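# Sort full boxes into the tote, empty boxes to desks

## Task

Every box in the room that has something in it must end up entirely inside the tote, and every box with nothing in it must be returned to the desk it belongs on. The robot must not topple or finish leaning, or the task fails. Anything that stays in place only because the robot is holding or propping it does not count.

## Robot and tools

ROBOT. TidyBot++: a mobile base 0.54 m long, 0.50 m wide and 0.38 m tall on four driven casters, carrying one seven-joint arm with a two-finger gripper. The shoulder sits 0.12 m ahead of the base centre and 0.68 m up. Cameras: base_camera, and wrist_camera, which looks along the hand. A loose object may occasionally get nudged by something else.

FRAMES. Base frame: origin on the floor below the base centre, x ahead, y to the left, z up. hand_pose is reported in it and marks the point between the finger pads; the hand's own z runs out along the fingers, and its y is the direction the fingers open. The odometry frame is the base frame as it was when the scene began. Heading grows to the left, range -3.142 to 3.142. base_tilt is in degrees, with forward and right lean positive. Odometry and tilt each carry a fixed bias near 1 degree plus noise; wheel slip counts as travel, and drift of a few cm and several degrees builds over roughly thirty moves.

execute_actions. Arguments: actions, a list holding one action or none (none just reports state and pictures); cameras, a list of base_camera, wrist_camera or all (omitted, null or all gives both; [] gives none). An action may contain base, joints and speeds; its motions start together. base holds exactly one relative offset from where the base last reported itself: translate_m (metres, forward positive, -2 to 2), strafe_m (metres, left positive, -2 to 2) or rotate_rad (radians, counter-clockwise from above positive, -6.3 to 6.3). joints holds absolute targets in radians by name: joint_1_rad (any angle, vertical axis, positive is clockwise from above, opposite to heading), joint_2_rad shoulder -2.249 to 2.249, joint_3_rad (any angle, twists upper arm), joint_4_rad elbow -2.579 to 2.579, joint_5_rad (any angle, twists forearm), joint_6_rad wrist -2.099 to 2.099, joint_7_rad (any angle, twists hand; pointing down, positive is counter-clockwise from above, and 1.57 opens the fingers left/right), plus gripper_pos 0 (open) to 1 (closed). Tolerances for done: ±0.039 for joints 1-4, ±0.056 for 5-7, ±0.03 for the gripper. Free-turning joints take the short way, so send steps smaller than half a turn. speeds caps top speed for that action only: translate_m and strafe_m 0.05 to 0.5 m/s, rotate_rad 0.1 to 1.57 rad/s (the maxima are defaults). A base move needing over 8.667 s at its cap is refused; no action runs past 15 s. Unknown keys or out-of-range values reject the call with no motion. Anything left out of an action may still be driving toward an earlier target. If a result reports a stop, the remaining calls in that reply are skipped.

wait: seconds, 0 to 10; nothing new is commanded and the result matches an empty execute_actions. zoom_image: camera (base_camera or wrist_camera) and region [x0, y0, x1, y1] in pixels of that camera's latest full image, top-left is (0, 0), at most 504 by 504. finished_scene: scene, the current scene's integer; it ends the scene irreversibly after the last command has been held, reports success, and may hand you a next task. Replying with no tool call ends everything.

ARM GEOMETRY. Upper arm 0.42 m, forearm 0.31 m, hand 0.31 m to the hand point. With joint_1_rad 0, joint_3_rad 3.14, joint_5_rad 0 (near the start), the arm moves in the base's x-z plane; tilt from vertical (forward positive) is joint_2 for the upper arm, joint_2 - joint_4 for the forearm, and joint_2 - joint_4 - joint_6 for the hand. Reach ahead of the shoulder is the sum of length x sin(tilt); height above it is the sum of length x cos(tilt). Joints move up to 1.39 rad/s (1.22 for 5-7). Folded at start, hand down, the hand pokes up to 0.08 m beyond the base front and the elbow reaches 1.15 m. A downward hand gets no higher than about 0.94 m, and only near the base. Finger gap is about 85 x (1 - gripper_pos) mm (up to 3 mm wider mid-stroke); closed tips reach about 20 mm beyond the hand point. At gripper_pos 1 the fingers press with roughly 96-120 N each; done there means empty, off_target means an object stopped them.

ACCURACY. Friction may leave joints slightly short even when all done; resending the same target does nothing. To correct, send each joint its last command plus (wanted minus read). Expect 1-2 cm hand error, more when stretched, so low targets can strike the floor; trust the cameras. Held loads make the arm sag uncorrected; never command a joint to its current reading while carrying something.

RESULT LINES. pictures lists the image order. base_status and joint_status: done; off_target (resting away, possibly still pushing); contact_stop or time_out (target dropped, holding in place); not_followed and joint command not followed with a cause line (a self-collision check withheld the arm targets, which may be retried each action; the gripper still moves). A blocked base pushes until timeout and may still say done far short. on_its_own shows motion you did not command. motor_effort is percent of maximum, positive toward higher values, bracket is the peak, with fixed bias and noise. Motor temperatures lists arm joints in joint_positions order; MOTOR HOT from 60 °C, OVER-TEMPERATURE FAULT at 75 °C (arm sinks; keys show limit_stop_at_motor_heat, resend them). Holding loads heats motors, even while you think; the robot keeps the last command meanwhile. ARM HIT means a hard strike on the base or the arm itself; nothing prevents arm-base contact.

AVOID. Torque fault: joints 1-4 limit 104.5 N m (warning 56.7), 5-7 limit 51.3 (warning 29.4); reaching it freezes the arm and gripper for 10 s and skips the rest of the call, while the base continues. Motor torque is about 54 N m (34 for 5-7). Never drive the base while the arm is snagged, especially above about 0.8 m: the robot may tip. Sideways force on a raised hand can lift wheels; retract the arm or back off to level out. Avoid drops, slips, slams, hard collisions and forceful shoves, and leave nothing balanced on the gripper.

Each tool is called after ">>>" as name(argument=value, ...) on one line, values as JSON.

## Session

>>> execute_actions(actions=[])

Scene clock: 0.00 s.
Motor temperatures (°C, as the motors report them): [30 33 32 31 40 38 44]
base_odometry: x=+0.000 y=+0.000 heading=+0.000 (m, m, rad; odometry frame)
base_tilt: forward=-0.5 right=-0.5 (deg)
base_status: not commanded
joint_positions: joint_1_rad=+0.032 joint_2_rad=-0.320 joint_3_rad=+3.174 joint_4_rad=-2.550 joint_5_rad=-0.005 joint_6_rad=-0.860 joint_7_rad=+1.521 gripper_pos=+0.000
joint_status: not commanded
motor_effort: joint_1_rad=+0 joint_2_rad=-2 joint_3_rad=+0 joint_4_rad=+12 joint_5_rad=-1 joint_6_rad=+0 joint_7_rad=+0 (%)
hand_pose: x=+0.2515 y=-0.0048 z=+0.5779 quat_wxyz=(-0.007, +0.998, -0.058, +0.026) (m; base frame)
pictures: base_camera, wrist_camera
Images, in order (width x height): base_camera 644x364, wrist_camera 644x476.

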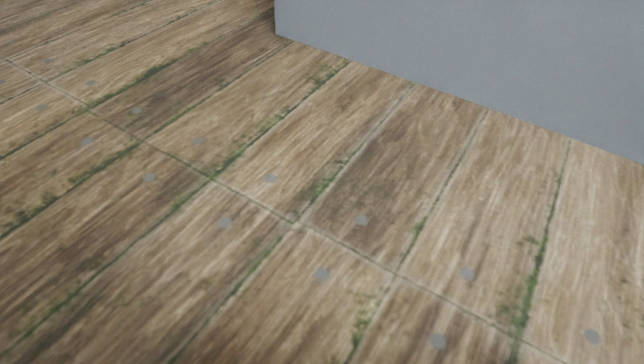

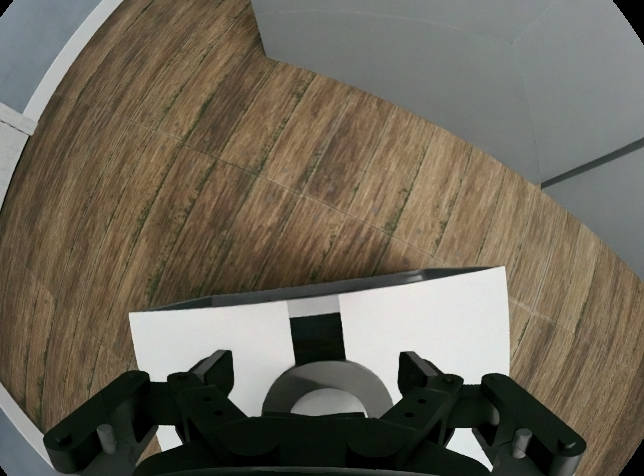

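>>> execute_actions(actions=[{"base":{"rotate_rad":-0.6},"joints":{"joint_1_rad":1.9,"joint_2_rad":-0.6,"joint_3_rad":3.12,"joint_4_rad":-1.0,"joint_6_rad":-1.75,"joint_7_rad":1.585}}])

Scene clock: 4.13 s.
Motor temperatures (°C, as the motors report them): [30 33 32 31 40 38 44]
base_odometry: x=+0.000 y=+0.000 heading=-0.600 (m, m, rad; odometry frame)
base_tilt: forward=-0.5 right=-0.4 (deg)
base_status: done
joint_positions: joint_1_rad=+1.888 joint_2_rad=-0.594 joint_3_rad=+3.140 joint_4_rad=-1.022 joint_5_rad=-0.005 joint_6_rad=-1.714 joint_7_rad=+1.554 gripper_pos=+0.000
joint_status: all done
motor_effort: joint_1_rad=+1(1) joint_2_rad=+8(9) joint_3_rad=+0(1) joint_4_rad=+11(18) joint_5_rad=+0(1) joint_6_rad=+7(7) joint_7_rad=+0(0) (%)
hand_pose: x=+0.0732 y=-0.1500 z=+1.1482 quat_wxyz=(+0.385, +0.510, -0.714, +0.286) (m; base frame)
pictures: base_camera, wrist_camera
Images, in order (width x height): base_camera 644x364, wrist_camera 644x476.

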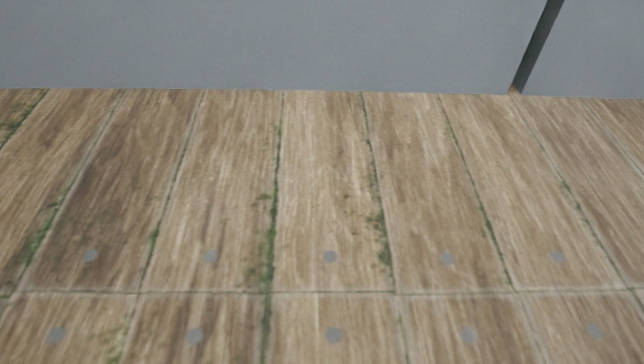

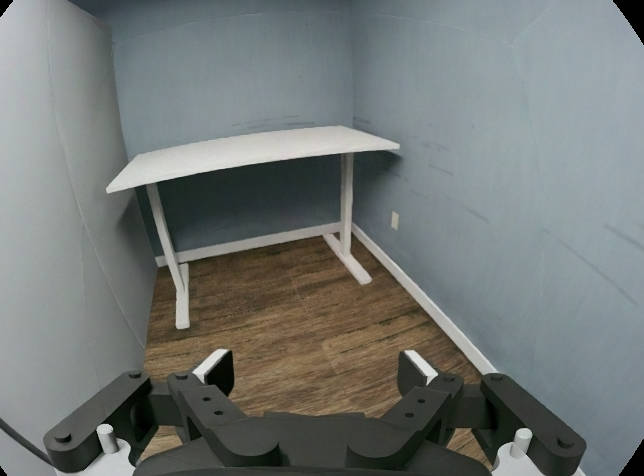

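>>> execute_actions(actions=[{"base":{"strafe_m":1.05},"joints":{"joint_1_rad":-0.1,"joint_6_rad":-1.85}}])

Scene clock: 8.67 s.
Motor temperatures (°C, as the motors report them): [30 33 32 31 40 38 44]
base_odometry: x=+0.594 y=+0.866 heading=-0.600 (m, m, rad; odometry frame)
base_tilt: forward=-0.5 right=-0.5 (deg)
base_status: done
joint_positions: joint_1_rad=-0.087 joint_2_rad=-0.598 joint_3_rad=+3.133 joint_4_rad=-1.022 joint_5_rad=-0.005 joint_6_rad=-1.813 joint_7_rad=+1.555 gripper_pos=+0.000
joint_status: all done
motor_effort: joint_1_rad=+0(0) joint_2_rad=+8(10) joint_3_rad=+1(3) joint_4_rad=+10(12) joint_5_rad=-1(0) joint_6_rad=+6(7) joint_7_rad=+0(0) (%)
hand_pose: x=+0.2551 y=+0.0177 z=+1.1236 quat_wxyz=(-0.024, +0.899, +0.038, +0.436) (m; base frame)
pictures: base_camera, wrist_camera
Images, in order (width x height): base_camera 644x364, wrist_camera 644x476.

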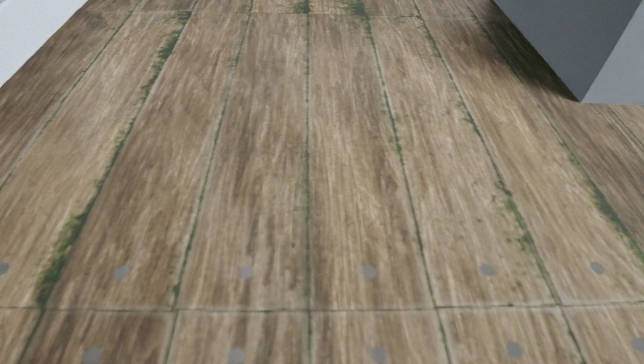

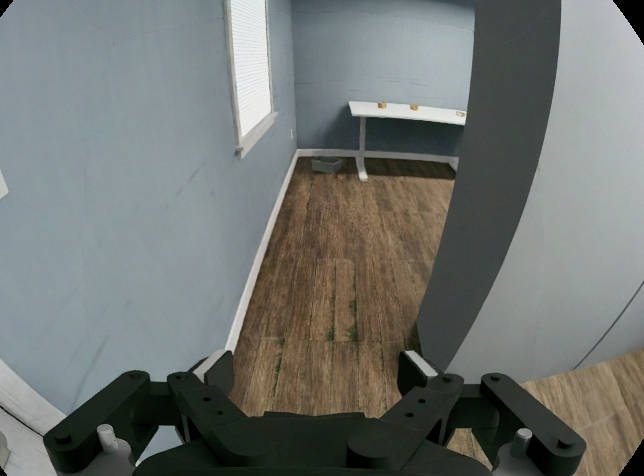

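Clear corridor. Drive in.

>>> execute_actions(actions=[{"base":{"translate_m":2.0},"joints":{"joint_1_rad":0.95,"joint_6_rad":-1.75}}])

Scene clock: 14.50 s.
Motor temperatures (°C, as the motors report them): [30 33 32 31 40 38 44]
base_odometry: x=+2.244 y=-0.264 heading=-0.600 (m, m, rad; odometry frame)
base_tilt: forward=-0.5 right=-0.4 (deg)
base_status: done
joint_positions: joint_1_rad=+0.940 joint_2_rad=-0.601 joint_3_rad=+3.132 joint_4_rad=-1.021 joint_5_rad=-0.005 joint_6_rad=-1.786 joint_7_rad=+1.555 gripper_pos=+0.000
joint_status: all done
motor_effort: joint_1_rad=+0(1) joint_2_rad=+8(12) joint_3_rad=+0(2) joint_4_rad=+11(11) joint_5_rad=+0(0) joint_6_rad=+7(7) joint_7_rad=+0(0) (%)
hand_pose: x=+0.2071 y=-0.1100 z=+1.1312 quat_wxyz=(+0.200, +0.795, -0.405, +0.404) (m; base frame)
pictures: base_camera, wrist_camera
Images, in order (width x height): base_camera 644x364, wrist_camera 644x476.

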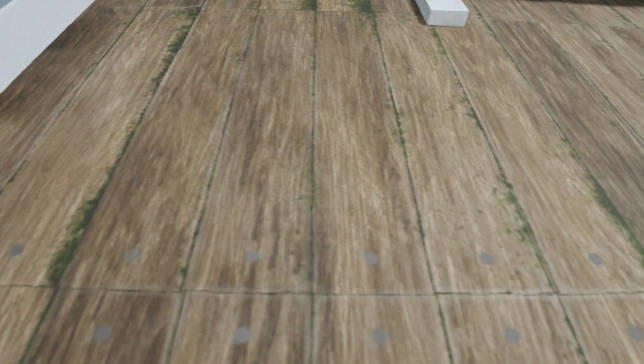

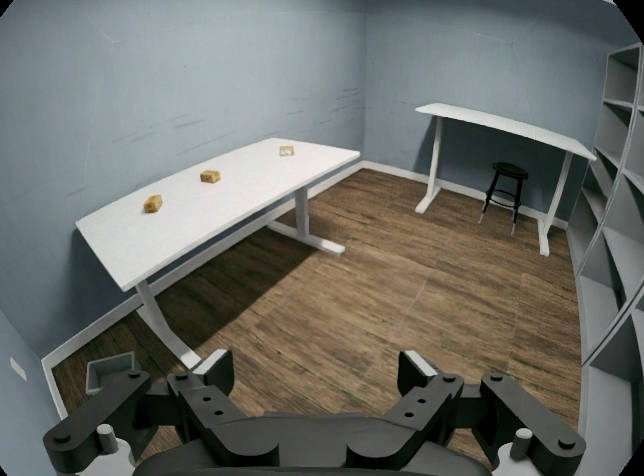

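>>> execute_actions(actions=[{"base":{"strafe_m":-0.62},"joints":{"joint_1_rad":-0.01,"joint_2_rad":0.2,"joint_3_rad":3.16,"joint_4_rad":-0.68,"joint_6_rad":-1.5}}])

>>> execute_actions(actions=[{"base":{"translate_m":0.66},"joints":{"joint_6_rad":-1.9}}])

Scene clock: 22.63 s.
Motor temperatures (°C, as the motors report them): [30 33 32 31 40 38 44]
base_odometry: x=+1.894 y=-0.775 heading=-0.600 (m, m, rad; odometry frame)
base_tilt: forward=-0.5 right=-0.5 (deg)
base_status: done
joint_positions: joint_1_rad=+0.000 joint_2_rad=+0.200 joint_3_rad=+3.145 joint_4_rad=-0.706 joint_5_rad=-0.005 joint_6_rad=-1.536 joint_7_rad=+1.555 gripper_pos=+0.000
joint_status: all done
motor_effort: joint_1_rad=+1(1) joint_2_rad=-24(26) joint_3_rad=+0(2) joint_4_rad=+16(17) joint_5_rad=-1(1) joint_6_rad=+5(7) joint_7_rad=+1(0) (%)
hand_pose: x=+0.6506 y=+0.0013 z=+1.0498 quat_wxyz=(-0.004, +0.939, -0.008, +0.343) (m; base frame)
pictures: base_camera, wrist_camera
Images, in order (width x height): base_camera 644x364, wrist_camera 644x476.

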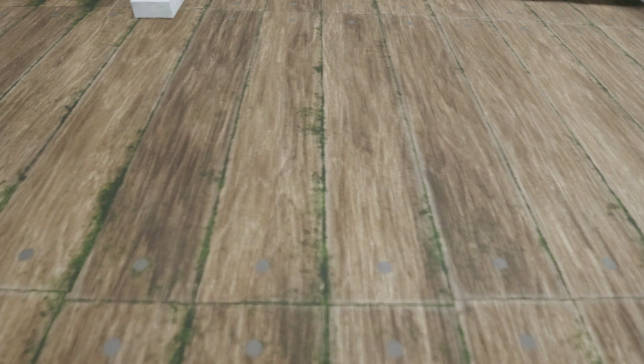

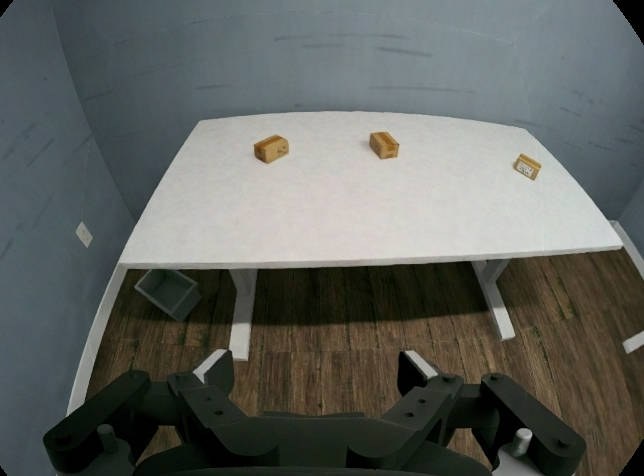

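Scene clock: 25.30 s.
Motor temperatures (°C, as the motors report them): [30 33 32 31 40 38 44]
base_odometry: x=+2.439 y=-1.149 heading=-0.601 (m, m, rad; odometry frame)
base_tilt: forward=-0.5 right=-0.4 (deg)
base_status: done
joint_positions: joint_1_rad=+0.000 joint_2_rad=+0.203 joint_3_rad=+3.145 joint_4_rad=-0.700 joint_5_rad=-0.005 joint_6_rad=-1.886 joint_7_rad=+1.555 gripper_pos=+0.000
joint_status: all done
motor_effort: joint_1_rad=+1(1) joint_2_rad=-21(25) joint_3_rad=-1(0) joint_4_rad=+15(17) joint_5_rad=-1(0) joint_6_rad=+3(5) joint_7_rad=+0(1) (%)
hand_pose: x=+0.5581 y=+0.0015 z=+0.9967 quat_wxyz=(-0.003, +0.984, -0.008, +0.175) (m; base frame)
pictures: base_camera, wrist_camera
Images, in order (width x height): base_camera 644x364, wrist_camera 644x476.

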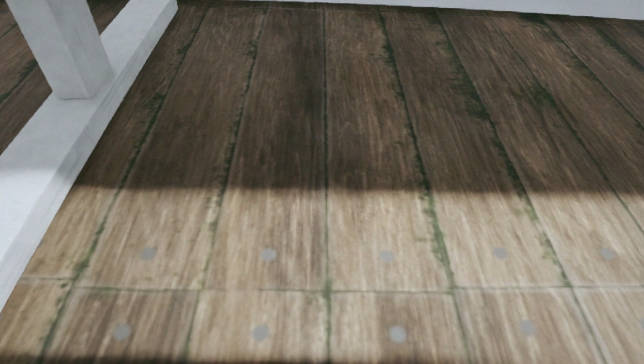

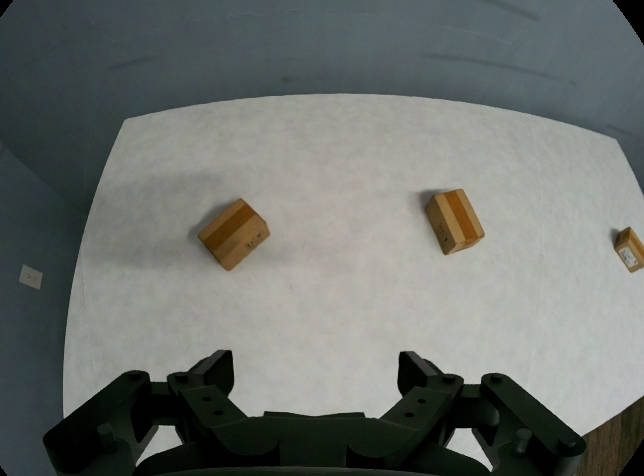

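>>> zoom_image(camera="wrist_camera", region=[180, 185, 300, 285])

>>> zoom_image(camera="wrist_camera", region=[400, 175, 520, 275])

Region (180, 185, 300, 285) of wrist_camera's 644x476 image, scaled by 4.200.

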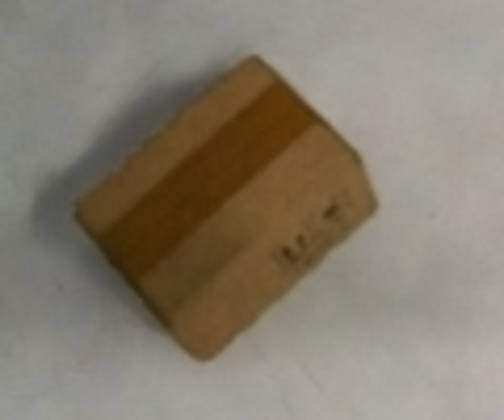

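Region (400, 175, 520, 275) of wrist_camera's 644x476 image, scaled by 4.200.

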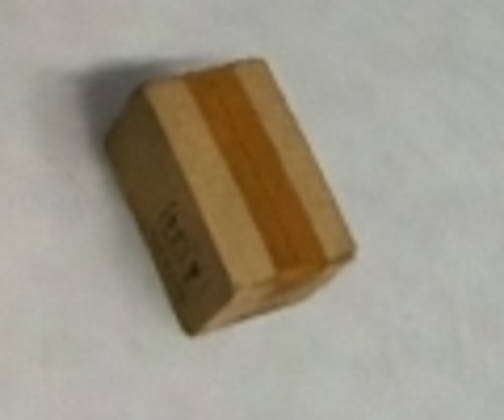

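>>> execute_actions(actions=[{"joints":{"joint_1_rad":-0.466,"joint_2_rad":0.687,"joint_4_rad":-0.50,"joint_5_rad":0.44,"joint_6_rad":-1.73,"joint_7_rad":0.42}}], cameras=["wrist_camera"])

Scene clock: 34.77 s.
Motor temperatures (°C, as the motors report them): [30 33 32 31 40 38 44]
base_odometry: x=+2.439 y=-1.149 heading=-0.601 (m, m, rad; odometry frame)
base_tilt: forward=-0.4 right=-0.5 (deg)
base_status: not commanded
joint_positions: joint_1_rad=-0.466 joint_2_rad=+0.691 joint_3_rad=+3.145 joint_4_rad=-0.525 joint_5_rad=+0.420 joint_6_rad=-1.764 joint_7_rad=+0.444 gripper_pos=+0.000
joint_status: all done
motor_effort: joint_1_rad=+0(3) joint_2_rad=-39(41) joint_3_rad=+2(2) joint_4_rad=+16(17) joint_5_rad=+3(3) joint_6_rad=+1(3) joint_7_rad=+0(0) (%)
hand_pose: x=+0.7140 y=+0.1597 z=+0.8332 quat_wxyz=(+0.085, +0.903, -0.371, +0.199) (m; base frame)
pictures: wrist_camera
Images, in order (width x height): wrist_camera 644x476.

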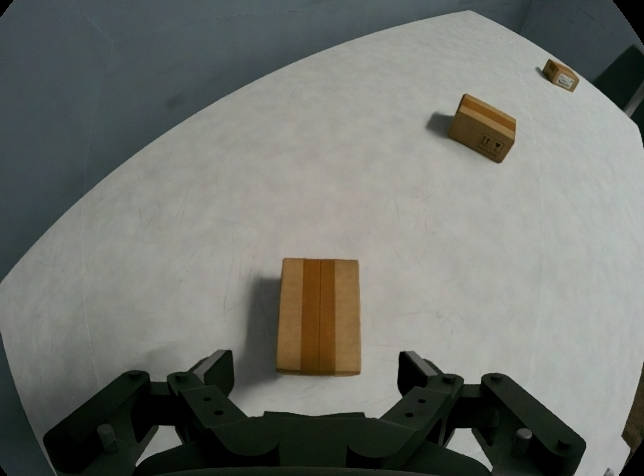

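>>> execute_actions(actions=[{"joints":{"joint_1_rad":-0.38,"joint_2_rad":0.66,"joint_4_rad":-0.823,"joint_5_rad":0.382,"joint_6_rad":-1.453,"joint_7_rad":0.375}}], cameras=["wrist_camera"])

Scene clock: 38.40 s.
Motor temperatures (°C, as the motors report them): [30 33 32 31 40 38 44]
base_odometry: x=+2.439 y=-1.149 heading=-0.601 (m, m, rad; odometry frame)
base_tilt: forward=-0.5 right=-0.5 (deg)
base_status: not commanded
joint_positions: joint_1_rad=-0.388 joint_2_rad=+0.672 joint_3_rad=+3.145 joint_4_rad=-0.802 joint_5_rad=+0.402 joint_6_rad=-1.489 joint_7_rad=+0.405 gripper_pos=+0.000
joint_status: all done
motor_effort: joint_1_rad=+0(0) joint_2_rad=-40(42) joint_3_rad=+1(2) joint_4_rad=+17(17) joint_5_rad=+3(3) joint_6_rad=+1(2) joint_7_rad=+0(0) (%)
hand_pose: x=+0.7460 y=+0.1250 z=+0.7603 quat_wxyz=(+0.082, +0.902, -0.372, +0.203) (m; base frame)
pictures: wrist_camera
Images, in order (width x height): wrist_camera 644x476.

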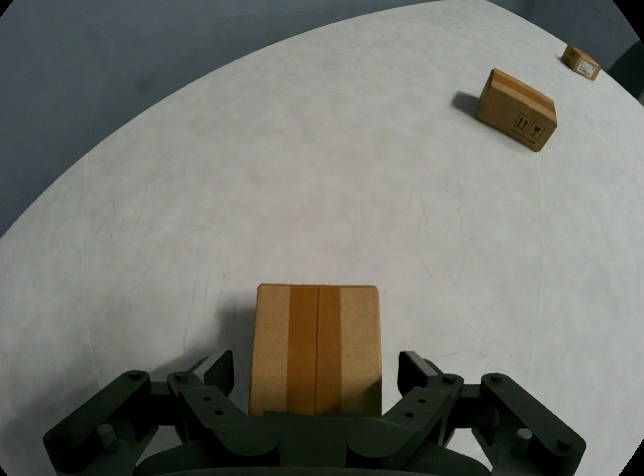

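>>> execute_actions(actions=[{"joints":{"joint_4_rad":-0.84,"joint_6_rad":-1.44,"gripper_pos":1.0}}], cameras=[])

>>> execute_actions(actions=[{"joints":{"joint_2_rad":0.61}}], cameras=["wrist_camera"])

Scene clock: 40.87 s.
Motor temperatures (°C, as the motors report them): [30 34 32 31 40 38 44]
base_odometry: x=+2.439 y=-1.149 heading=-0.601 (m, m, rad; odometry frame)
base_tilt: forward=-0.5 right=-0.5 (deg)
base_status: not commanded
joint_positions: joint_1_rad=-0.388 joint_2_rad=+0.668 joint_3_rad=+3.145 joint_4_rad=-0.818 joint_5_rad=+0.401 joint_6_rad=-1.475 joint_7_rad=+0.405 gripper_pos=+0.352
joint_status: gripper_pos off_target (ended at +0.352, target +1.000); the others done
motor_effort: joint_1_rad=+1(2) joint_2_rad=-38(41) joint_3_rad=+1(2) joint_4_rad=+17(18) joint_5_rad=+3(3) joint_6_rad=+1(3) joint_7_rad=+0(0) (%)
hand_pose: x=+0.7455 y=+0.1252 z=+0.7571 quat_wxyz=(+0.081, +0.903, -0.370, +0.203) (m; base frame)
pictures: none
No camera images: the call's "cameras" was empty. Leave "cameras" out to get every camera's image.

Scene clock: 41.73 s.
Motor temperatures (°C, as the motors report them): [30 34 32 31 40 38 44]
base_odometry: x=+2.439 y=-1.149 heading=-0.601 (m, m, rad; odometry frame)
base_tilt: forward=-0.5 right=-0.5 (deg)
base_status: not commanded
joint_positions: joint_1_rad=-0.388 joint_2_rad=+0.642 joint_3_rad=+3.145 joint_4_rad=-0.832 joint_5_rad=+0.393 joint_6_rad=-1.475 joint_7_rad=+0.405 gripper_pos=+0.352
joint_status: all done
motor_effort: joint_1_rad=+1(0) joint_2_rad=-42(44) joint_3_rad=+1(2) joint_4_rad=+19(20) joint_5_rad=+4(4) joint_6_rad=+2(2) joint_7_rad=+0(1) (%)
hand_pose: x=+0.7394 y=+0.1253 z=+0.7669 quat_wxyz=(+0.074, +0.903, -0.371, +0.204) (m; base frame)
pictures: wrist_camera
Images, in order (width x height): wrist_camera 644x476.

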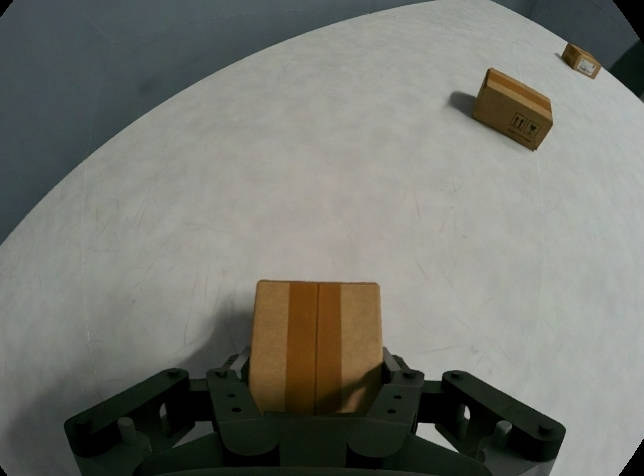

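>>> execute_actions(actions=[{"base":{"strafe_m":0.75},"joints":{"joint_1_rad":0.10,"joint_2_rad":0.1,"joint_4_rad":-1.0,"joint_5_rad":1.75,"joint_6_rad":0.455,"joint_7_rad":1.0}}])

Scene clock: 50.40 s.
Motor temperatures (°C, as the motors report them): [30 34 32 31 40 38 44]
base_odometry: x=+2.863 y=-0.530 heading=-0.601 (m, m, rad; odometry frame)
base_tilt: forward=-0.6 right=-0.5 (deg)
base_status: done
joint_positions: joint_1_rad=+0.089 joint_2_rad=+0.116 joint_3_rad=+3.154 joint_4_rad=-0.996 joint_5_rad=+1.742 joint_6_rad=+0.444 joint_7_rad=+0.973 gripper_pos=+0.352
joint_status: all done
motor_effort: joint_1_rad=+1(4) joint_2_rad=-27(47) joint_3_rad=+0(3) joint_4_rad=+23(23) joint_5_rad=-5(7) joint_6_rad=-4(7) joint_7_rad=+0(1) (%)
hand_pose: x=+0.7223 y=+0.0731 z=+1.3425 quat_wxyz=(+0.379, +0.382, +0.433, +0.723) (m; base frame)
pictures: base_camera, wrist_camera
Images, in order (width x height): base_camera 644x364, wrist_camera 644x476.

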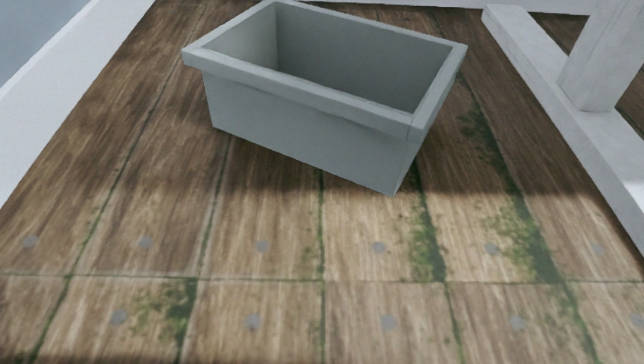

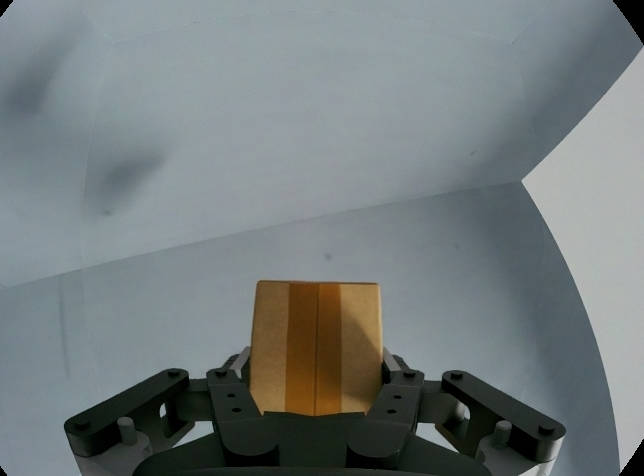

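>>> execute_actions(actions=[{"joints":{"joint_1_rad":0.13,"joint_2_rad":1.305,"joint_3_rad":3.122,"joint_4_rad":-1.455,"joint_5_rad":2.02,"joint_6_rad":0.47,"joint_7_rad":0.637}}])

Scene clock: 55.10 s.
Motor temperatures (°C, as the motors report them): [30 34 32 31 40 38 44]
base_odometry: x=+2.863 y=-0.530 heading=-0.601 (m, m, rad; odometry frame)
base_tilt: forward=-0.5 right=-0.4 (deg)
base_status: not commanded
joint_positions: joint_1_rad=+0.116 joint_2_rad=+1.318 joint_3_rad=+3.147 joint_4_rad=-1.436 joint_5_rad=+2.004 joint_6_rad=+0.444 joint_7_rad=+0.667 gripper_pos=+0.352
joint_status: all done
motor_effort: joint_1_rad=+1(1) joint_2_rad=-45(56) joint_3_rad=-3(4) joint_4_rad=+8(23) joint_5_rad=-2(5) joint_6_rad=+2(5) joint_7_rad=+0(0) (%)
hand_pose: x=+0.7090 y=+0.0509 z=+0.2134 quat_wxyz=(-0.103, +0.842, +0.494, +0.190) (m; base frame)
pictures: base_camera, wrist_camera
Images, in order (width x height): base_camera 644x364, wrist_camera 644x476.

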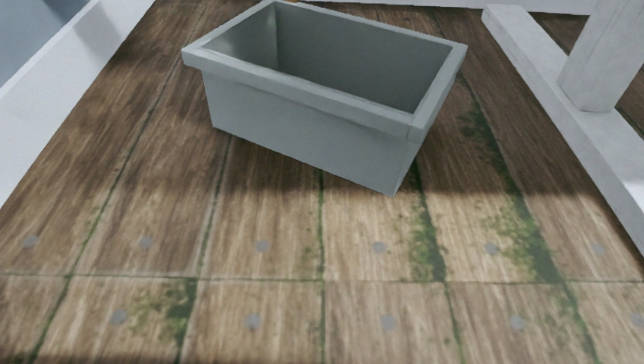

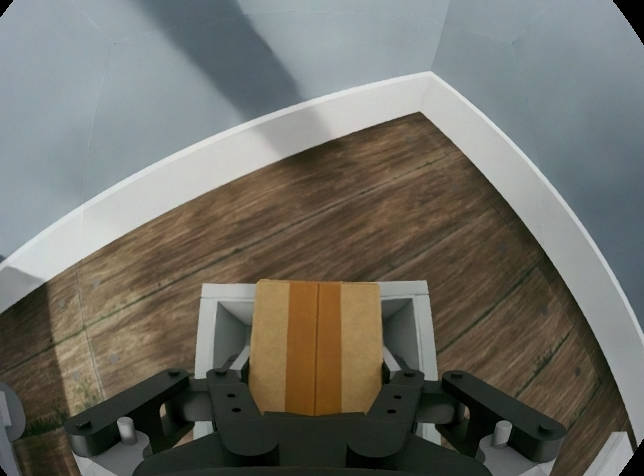

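>>> execute_actions(actions=[{"joints":{"joint_1_rad":0.158,"joint_2_rad":1.51,"joint_4_rad":-1.265,"joint_5_rad":1.89,"joint_7_rad":0.81}}])

Scene clock: 59.30 s.
Motor temperatures (°C, as the motors report them): [30 34 32 31 40 38 44]
base_odometry: x=+2.863 y=-0.530 heading=-0.601 (m, m, rad; odometry frame)
base_tilt: forward=-0.5 right=-0.5 (deg)
base_status: not commanded
joint_positions: joint_1_rad=+0.147 joint_2_rad=+1.533 joint_3_rad=+3.145 joint_4_rad=-1.293 joint_5_rad=+1.913 joint_6_rad=+0.444 joint_7_rad=+0.782 gripper_pos=+0.352
joint_status: all done
motor_effort: joint_1_rad=+1(1) joint_2_rad=-45(48) joint_3_rad=-5(5) joint_4_rad=+6(8) joint_5_rad=-2(2) joint_6_rad=+4(4) joint_7_rad=+0(0) (%)
hand_pose: x=+0.6938 y=+0.0410 z=+0.1173 quat_wxyz=(-0.116, +0.846, +0.486, +0.185) (m; base frame)
pictures: base_camera, wrist_camera
Images, in order (width x height): base_camera 644x364, wrist_camera 644x476.

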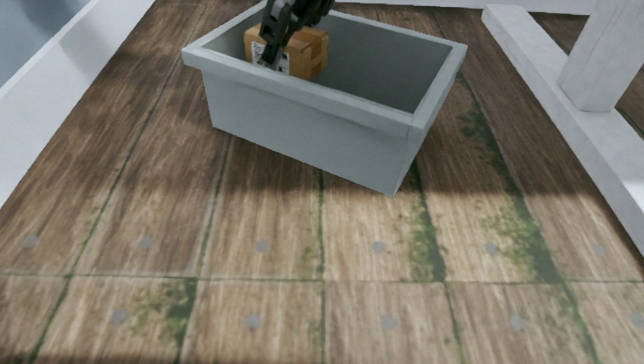

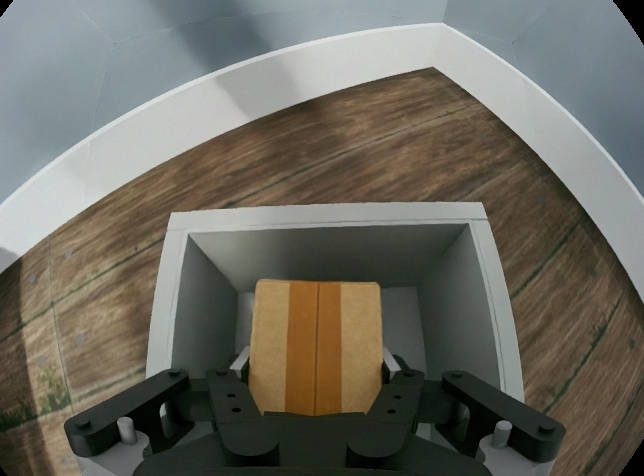

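>>> execute_actions(actions=[{"joints":{"joint_1_rad":0.118,"joint_2_rad":1.668,"joint_4_rad":-1.072,"joint_5_rad":1.972,"joint_7_rad":0.695}}])

Scene clock: 62.03 s.
Motor temperatures (°C, as the motors report them): [30 34 32 31 40 38 44]
base_odometry: x=+2.863 y=-0.530 heading=-0.601 (m, m, rad; odometry frame)
base_tilt: forward=-0.6 right=-0.4 (deg)
base_status: not commanded
joint_positions: joint_1_rad=+0.128 joint_2_rad=+1.691 joint_3_rad=+3.145 joint_4_rad=-1.101 joint_5_rad=+1.956 joint_6_rad=+0.444 joint_7_rad=+0.724 gripper_pos=+0.352
joint_status: all done
motor_effort: joint_1_rad=+1(1) joint_2_rad=-45(47) joint_3_rad=-4(4) joint_4_rad=+7(9) joint_5_rad=-2(3) joint_6_rad=+3(3) joint_7_rad=+0(1) (%)
hand_pose: x=+0.7043 y=+0.0483 z=+0.0542 quat_wxyz=(-0.111, +0.843, +0.491, +0.187) (m; base frame)
pictures: base_camera, wrist_camera
Images, in order (width x height): base_camera 644x364, wrist_camera 644x476.

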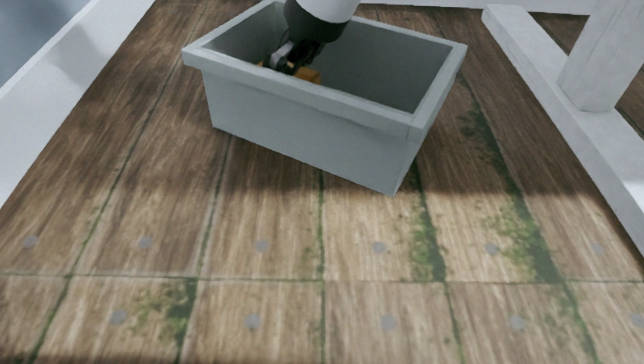

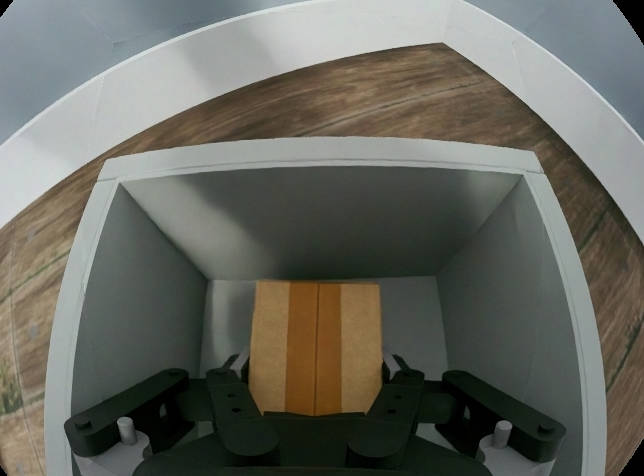

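>>> execute_actions(actions=[{"joints":{"joint_2_rad":1.715,"joint_4_rad":-1.042}}], cameras=["wrist_camera"])

Scene clock: 63.37 s.
Motor temperatures (°C, as the motors report them): [30 34 32 31 40 38 44]
base_odometry: x=+2.863 y=-0.530 heading=-0.601 (m, m, rad; odometry frame)
base_tilt: forward=-0.5 right=-0.5 (deg)
base_status: not commanded
joint_positions: joint_1_rad=+0.128 joint_2_rad=+1.722 joint_3_rad=+3.144 joint_4_rad=-1.066 joint_5_rad=+1.956 joint_6_rad=+0.445 joint_7_rad=+0.724 gripper_pos=+0.352
joint_status: all done
motor_effort: joint_1_rad=-1(2) joint_2_rad=-42(46) joint_3_rad=-4(4) joint_4_rad=+6(8) joint_5_rad=-1(2) joint_6_rad=+3(3) joint_7_rad=+0(0) (%)
hand_pose: x=+0.7044 y=+0.0494 z=+0.0418 quat_wxyz=(-0.111, +0.843, +0.491, +0.189) (m; base frame)
pictures: wrist_camera
Images, in order (width x height): wrist_camera 644x476.

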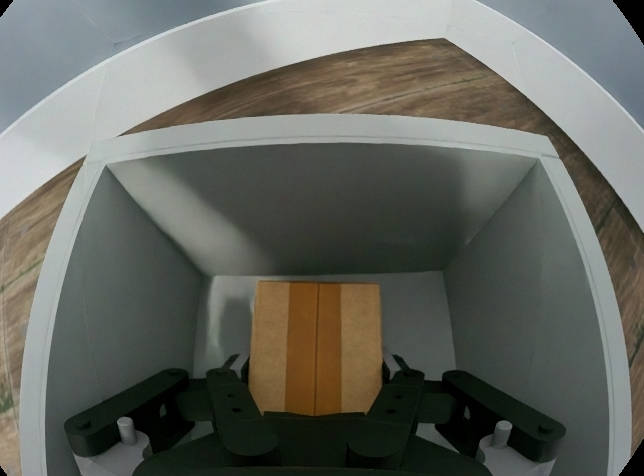

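>>> execute_actions(actions=[{"joints":{"gripper_pos":0.19}}], cameras=[])

>>> execute_actions(actions=[{"joints":{"joint_2_rad":1.36,"joint_4_rad":-1.40}}])

Scene clock: 65.53 s.
Motor temperatures (°C, as the motors report them): [30 34 32 31 40 38 44]
base_odometry: x=+2.863 y=-0.530 heading=-0.601 (m, m, rad; odometry frame)
base_tilt: forward=-0.5 right=-0.5 (deg)
base_status: not commanded
joint_positions: joint_1_rad=+0.128 joint_2_rad=+1.721 joint_3_rad=+3.142 joint_4_rad=-1.065 joint_5_rad=+1.956 joint_6_rad=+0.445 joint_7_rad=+0.724 gripper_pos=+0.190
joint_status: all done
motor_effort: joint_1_rad=+1(1) joint_2_rad=-42(44) joint_3_rad=-3(4) joint_4_rad=+6(7) joint_5_rad=-1(2) joint_6_rad=+2(3) joint_7_rad=+0(0) (%)
hand_pose: x=+0.7058 y=+0.0501 z=+0.0429 quat_wxyz=(-0.111, +0.843, +0.491, +0.190) (m; base frame)
pictures: none
No camera images: the call's "cameras" was empty. Leave "cameras" out to get every camera's image.

Scene clock: 67.27 s.
Motor temperatures (°C, as the motors report them): [30 34 32 31 40 38 44]
base_odometry: x=+2.863 y=-0.530 heading=-0.601 (m, m, rad; odometry frame)
base_tilt: forward=-0.5 right=-0.5 (deg)
base_status: not commanded
joint_positions: joint_1_rad=+0.128 joint_2_rad=+1.360 joint_3_rad=+3.141 joint_4_rad=-1.376 joint_5_rad=+1.956 joint_6_rad=+0.445 joint_7_rad=+0.724 gripper_pos=+0.190
joint_status: all done
motor_effort: joint_1_rad=+1(2) joint_2_rad=-42(45) joint_3_rad=-3(3) joint_4_rad=+7(7) joint_5_rad=-2(2) joint_6_rad=+2(2) joint_7_rad=+0(0) (%)
hand_pose: x=+0.7299 y=+0.0479 z=+0.2027 quat_wxyz=(-0.096, +0.838, +0.495, +0.210) (m; base frame)
pictures: base_camera, wrist_camera
Images, in order (width x height): base_camera 644x364, wrist_camera 644x476.

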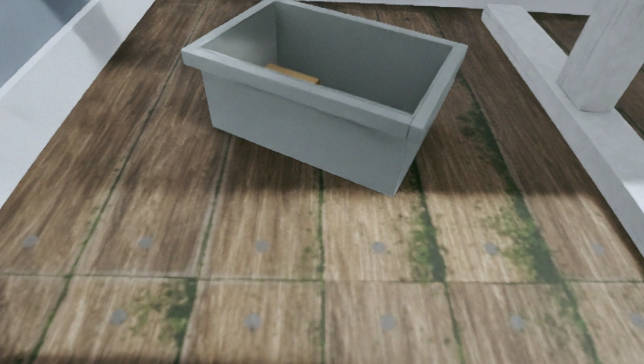

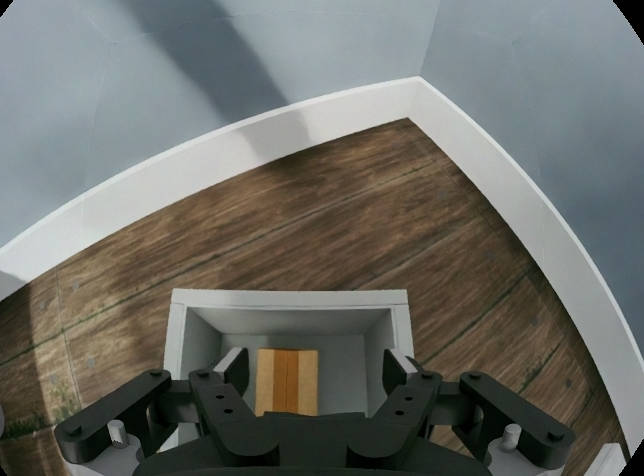

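>>> execute_actions(actions=[{"joints":{"joint_1_rad":-0.265,"joint_2_rad":0.4,"joint_4_rad":-0.84,"joint_5_rad":-0.02,"joint_6_rad":-1.383,"joint_7_rad":1.585,"gripper_pos":0.0}}], cameras=[])

>>> execute_actions(actions=[{"base":{"strafe_m":-1.15},"joints":{"joint_2_rad":0.49}}])

Scene clock: 72.67 s.
Motor temperatures (°C, as the motors report them): [30 34 32 31 40 38 44]
base_odometry: x=+2.863 y=-0.530 heading=-0.601 (m, m, rad; odometry frame)
base_tilt: forward=-0.5 right=-0.5 (deg)
base_status: not commanded
joint_positions: joint_1_rad=-0.262 joint_2_rad=+0.397 joint_3_rad=+3.134 joint_4_rad=-0.857 joint_5_rad=-0.007 joint_6_rad=-1.350 joint_7_rad=+1.557 gripper_pos=+0.000
joint_status: all done
motor_effort: joint_1_rad=+1(2) joint_2_rad=-32(50) joint_3_rad=+0(4) joint_4_rad=+18(19) joint_5_rad=+0(3) joint_6_rad=+4(4) joint_7_rad=+1(1) (%)
hand_pose: x=+0.7167 y=+0.1676 z=+0.9004 quat_wxyz=(-0.042, +0.956, +0.122, +0.262) (m; base frame)
pictures: none
No camera images: the call's "cameras" was empty. Leave "cameras" out to get every camera's image.

Scene clock: 76.50 s.
Motor temperatures (°C, as the motors report them): [30 34 32 31 40 38 44]
base_odometry: x=+2.213 y=-1.479 heading=-0.601 (m, m, rad; odometry frame)
base_tilt: forward=-0.5 right=-0.4 (deg)
base_status: done
joint_positions: joint_1_rad=-0.264 joint_2_rad=+0.496 joint_3_rad=+3.132 joint_4_rad=-0.856 joint_5_rad=-0.008 joint_6_rad=-1.352 joint_7_rad=+1.557 gripper_pos=+0.000
joint_status: all done
motor_effort: joint_1_rad=+0(2) joint_2_rad=-36(38) joint_3_rad=-1(2) joint_4_rad=+18(19) joint_5_rad=-1(0) joint_6_rad=+3(4) joint_7_rad=+0(0) (%)
hand_pose: x=+0.7335 y=+0.1746 z=+0.8381 quat_wxyz=(-0.037, +0.968, +0.125, +0.214) (m; base frame)
pictures: base_camera, wrist_camera
Images, in order (width x height): base_camera 644x364, wrist_camera 644x476.

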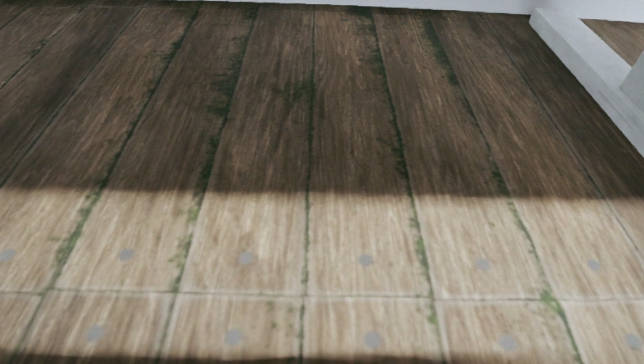

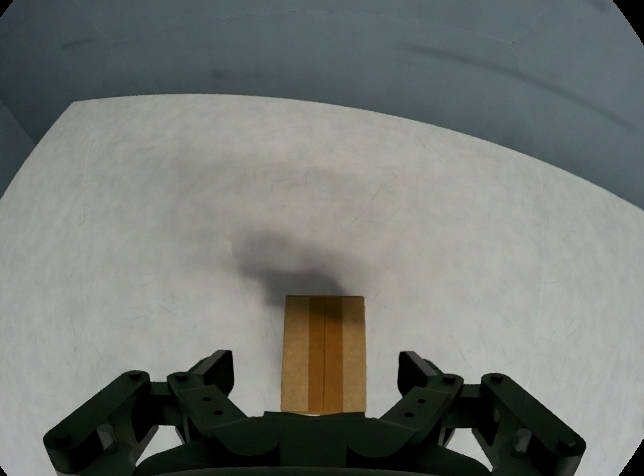

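>>> execute_actions(actions=[{"joints":{"joint_1_rad":-0.245,"joint_2_rad":0.535,"joint_4_rad":-1.052,"joint_6_rad":-1.113}}], cameras=["wrist_camera"])

Scene clock: 78.70 s.
Motor temperatures (°C, as the motors report them): [30 34 32 31 40 38 44]
base_odometry: x=+2.213 y=-1.479 heading=-0.601 (m, m, rad; odometry frame)
base_tilt: forward=-0.5 right=-0.4 (deg)
base_status: not commanded
joint_positions: joint_1_rad=-0.258 joint_2_rad=+0.537 joint_3_rad=+3.132 joint_4_rad=-1.034 joint_5_rad=-0.008 joint_6_rad=-1.148 joint_7_rad=+1.557 gripper_pos=+0.000
joint_status: all done
motor_effort: joint_1_rad=+1(1) joint_2_rad=-37(39) joint_3_rad=+0(0) joint_4_rad=+18(19) joint_5_rad=+0(1) joint_6_rad=+3(4) joint_7_rad=+0(0) (%)
hand_pose: x=+0.7522 y=+0.1760 z=+0.7597 quat_wxyz=(-0.035, +0.970, +0.122, +0.207) (m; base frame)
pictures: wrist_camera
Images, in order (width x height): wrist_camera 644x476.

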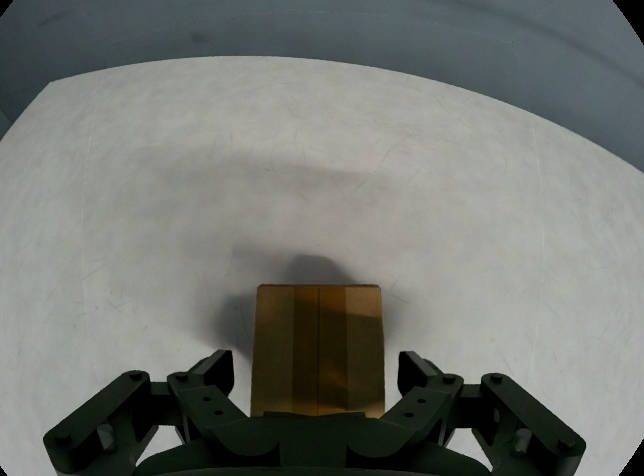

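>>> execute_actions(actions=[{"joints":{"gripper_pos":1.0}}], cameras=[])

>>> execute_actions(actions=[{"joints":{"joint_2_rad":0.48}}], cameras=["wrist_camera"])

Scene clock: 80.43 s.
Motor temperatures (°C, as the motors report them): [30 34 32 31 40 38 44]
base_odometry: x=+2.213 y=-1.479 heading=-0.601 (m, m, rad; odometry frame)
base_tilt: forward=-0.5 right=-0.5 (deg)
base_status: not commanded
joint_positions: joint_1_rad=-0.257 joint_2_rad=+0.535 joint_3_rad=+3.132 joint_4_rad=-1.034 joint_5_rad=-0.008 joint_6_rad=-1.147 joint_7_rad=+1.557 gripper_pos=+0.352
joint_status: gripper_pos off_target (ended at +0.352, target +1.000)
motor_effort: joint_1_rad=+1(1) joint_2_rad=-37(39) joint_3_rad=-1(2) joint_4_rad=+18(21) joint_5_rad=-1(1) joint_6_rad=+3(5) joint_7_rad=+0(1) (%)
hand_pose: x=+0.7523 y=+0.1757 z=+0.7605 quat_wxyz=(-0.036, +0.970, +0.122, +0.208) (m; base frame)
pictures: none
No camera images: the call's "cameras" was empty. Leave "cameras" out to get every camera's image.

Scene clock: 81.27 s.
Motor temperatures (°C, as the motors report them): [30 34 32 31 40 38 44]
base_odometry: x=+2.213 y=-1.479 heading=-0.601 (m, m, rad; odometry frame)
base_tilt: forward=-0.5 right=-0.5 (deg)
base_status: not commanded
joint_positions: joint_1_rad=-0.257 joint_2_rad=+0.515 joint_3_rad=+3.132 joint_4_rad=-1.049 joint_5_rad=-0.008 joint_6_rad=-1.147 joint_7_rad=+1.557 gripper_pos=+0.352
joint_status: all done
motor_effort: joint_1_rad=+0(1) joint_2_rad=-41(42) joint_3_rad=+0(1) joint_4_rad=+21(21) joint_5_rad=+0(1) joint_6_rad=+5(5) joint_7_rad=+0(0) (%)
hand_pose: x=+0.7466 y=+0.1742 z=+0.7673 quat_wxyz=(-0.036, +0.969, +0.122, +0.211) (m; base frame)
pictures: wrist_camera
Images, in order (width x height): wrist_camera 644x476.

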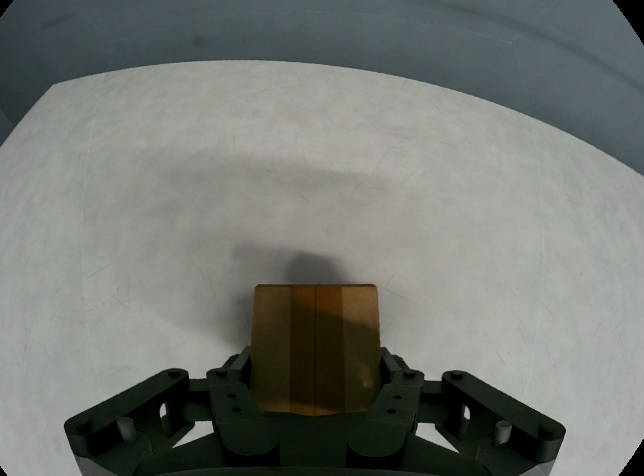

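>>> execute_actions(actions=[{"base":{"strafe_m":1.15},"joints":{"joint_1_rad":-0.095,"joint_2_rad":0.33,"joint_3_rad":3.16,"joint_5_rad":0.465,"joint_6_rad":-0.885,"joint_7_rad":-0.975}}], cameras=["base_camera"])

Scene clock: 90.73 s.
Motor temperatures (°C, as the motors report them): [30 34 32 31 40 38 44]
base_odometry: x=+2.864 y=-0.530 heading=-0.601 (m, m, rad; odometry frame)
base_tilt: forward=-0.5 right=-0.4 (deg)
base_status: done
joint_positions: joint_1_rad=-0.102 joint_2_rad=+0.361 joint_3_rad=+3.143 joint_4_rad=-1.050 joint_5_rad=+0.443 joint_6_rad=-0.935 joint_7_rad=-0.966 gripper_pos=+0.352
joint_status: all done
motor_effort: joint_1_rad=+0(3) joint_2_rad=-37(40) joint_3_rad=+1(3) joint_4_rad=+23(24) joint_5_rad=+3(4) joint_6_rad=+7(7) joint_7_rad=+0(0) (%)
hand_pose: x=+0.8036 y=-0.0375 z=+0.9311 quat_wxyz=(-0.312, +0.359, -0.826, +0.301) (m; base frame)
pictures: base_camera
Images, in order (width x height): base_camera 644x364.

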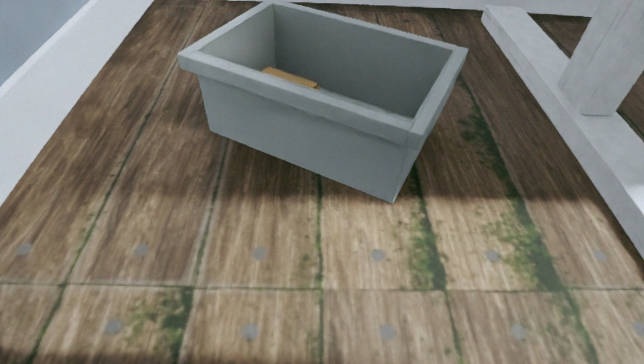

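>>> execute_actions(actions=[])

Scene clock: 96.37 s.
Motor temperatures (°C, as the motors report them): [30 34 32 31 40 38 44]
base_odometry: x=+2.864 y=-0.530 heading=-0.601 (m, m, rad; odometry frame)
base_tilt: forward=-0.5 right=-0.5 (deg)
base_status: done
joint_positions: joint_1_rad=-0.102 joint_2_rad=+0.361 joint_3_rad=+3.143 joint_4_rad=-1.050 joint_5_rad=+0.443 joint_6_rad=-0.935 joint_7_rad=-0.966 gripper_pos=+0.352
joint_status: all done
motor_effort: joint_1_rad=+0(3) joint_2_rad=-37(40) joint_3_rad=+0(3) joint_4_rad=+23(24) joint_5_rad=+4(4) joint_6_rad=+7(7) joint_7_rad=+1(0) (%)
hand_pose: x=+0.8036 y=-0.0375 z=+0.9311 quat_wxyz=(-0.312, +0.359, -0.826, +0.301) (m; base frame)
pictures: base_camera, wrist_camera
Images, in order (width x height): base_camera 644x364, wrist_camera 644x476.

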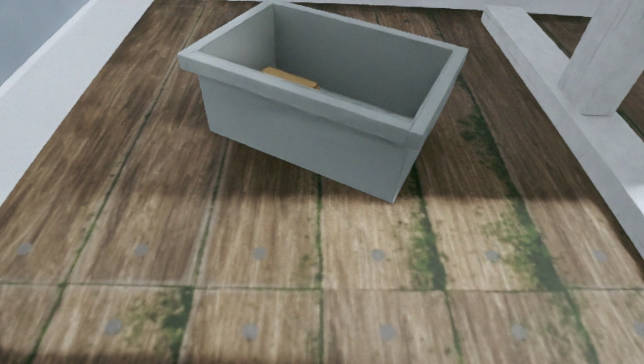

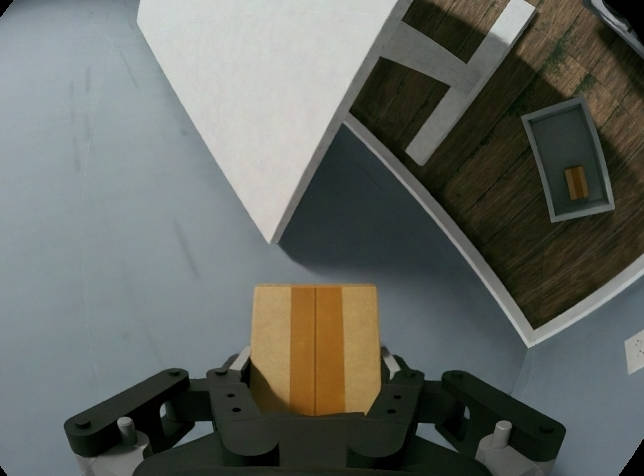

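>>> execute_actions(actions=[{"joints":{"joint_2_rad":1.375,"joint_4_rad":-1.15}}])

Scene clock: 100.53 s.
Motor temperatures (°C, as the motors report them): [30 34 32 31 40 38 44]
base_odometry: x=+2.864 y=-0.530 heading=-0.601 (m, m, rad; odometry frame)
base_tilt: forward=-0.5 right=-0.4 (deg)
base_status: not commanded
joint_positions: joint_1_rad=-0.102 joint_2_rad=+1.390 joint_3_rad=+3.143 joint_4_rad=-1.135 joint_5_rad=+0.443 joint_6_rad=-0.914 joint_7_rad=-0.966 gripper_pos=+0.352
joint_status: all done
motor_effort: joint_1_rad=+0(1) joint_2_rad=-46(55) joint_3_rad=+2(2) joint_4_rad=+8(24) joint_5_rad=+2(4) joint_6_rad=-4(8) joint_7_rad=+0(0) (%)
hand_pose: x=+0.6511 y=-0.0514 z=+0.2174 quat_wxyz=(+0.178, +0.482, -0.850, +0.112) (m; base frame)
pictures: base_camera, wrist_camera
Images, in order (width x height): base_camera 644x364, wrist_camera 644x476.

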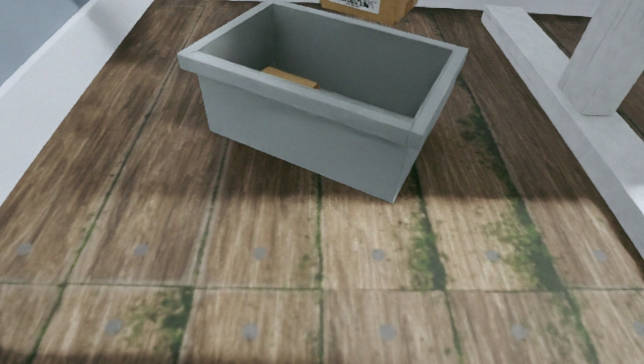

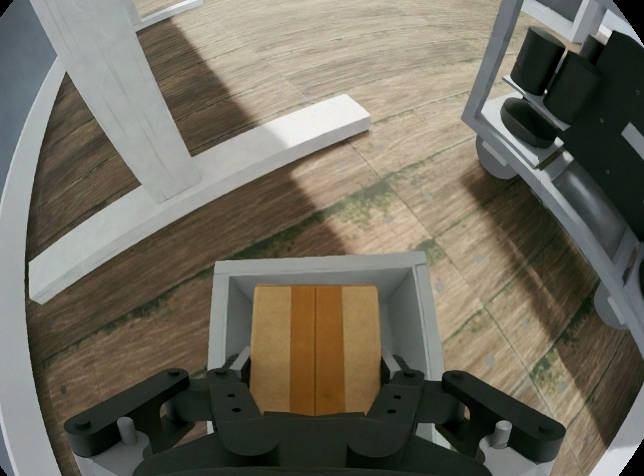

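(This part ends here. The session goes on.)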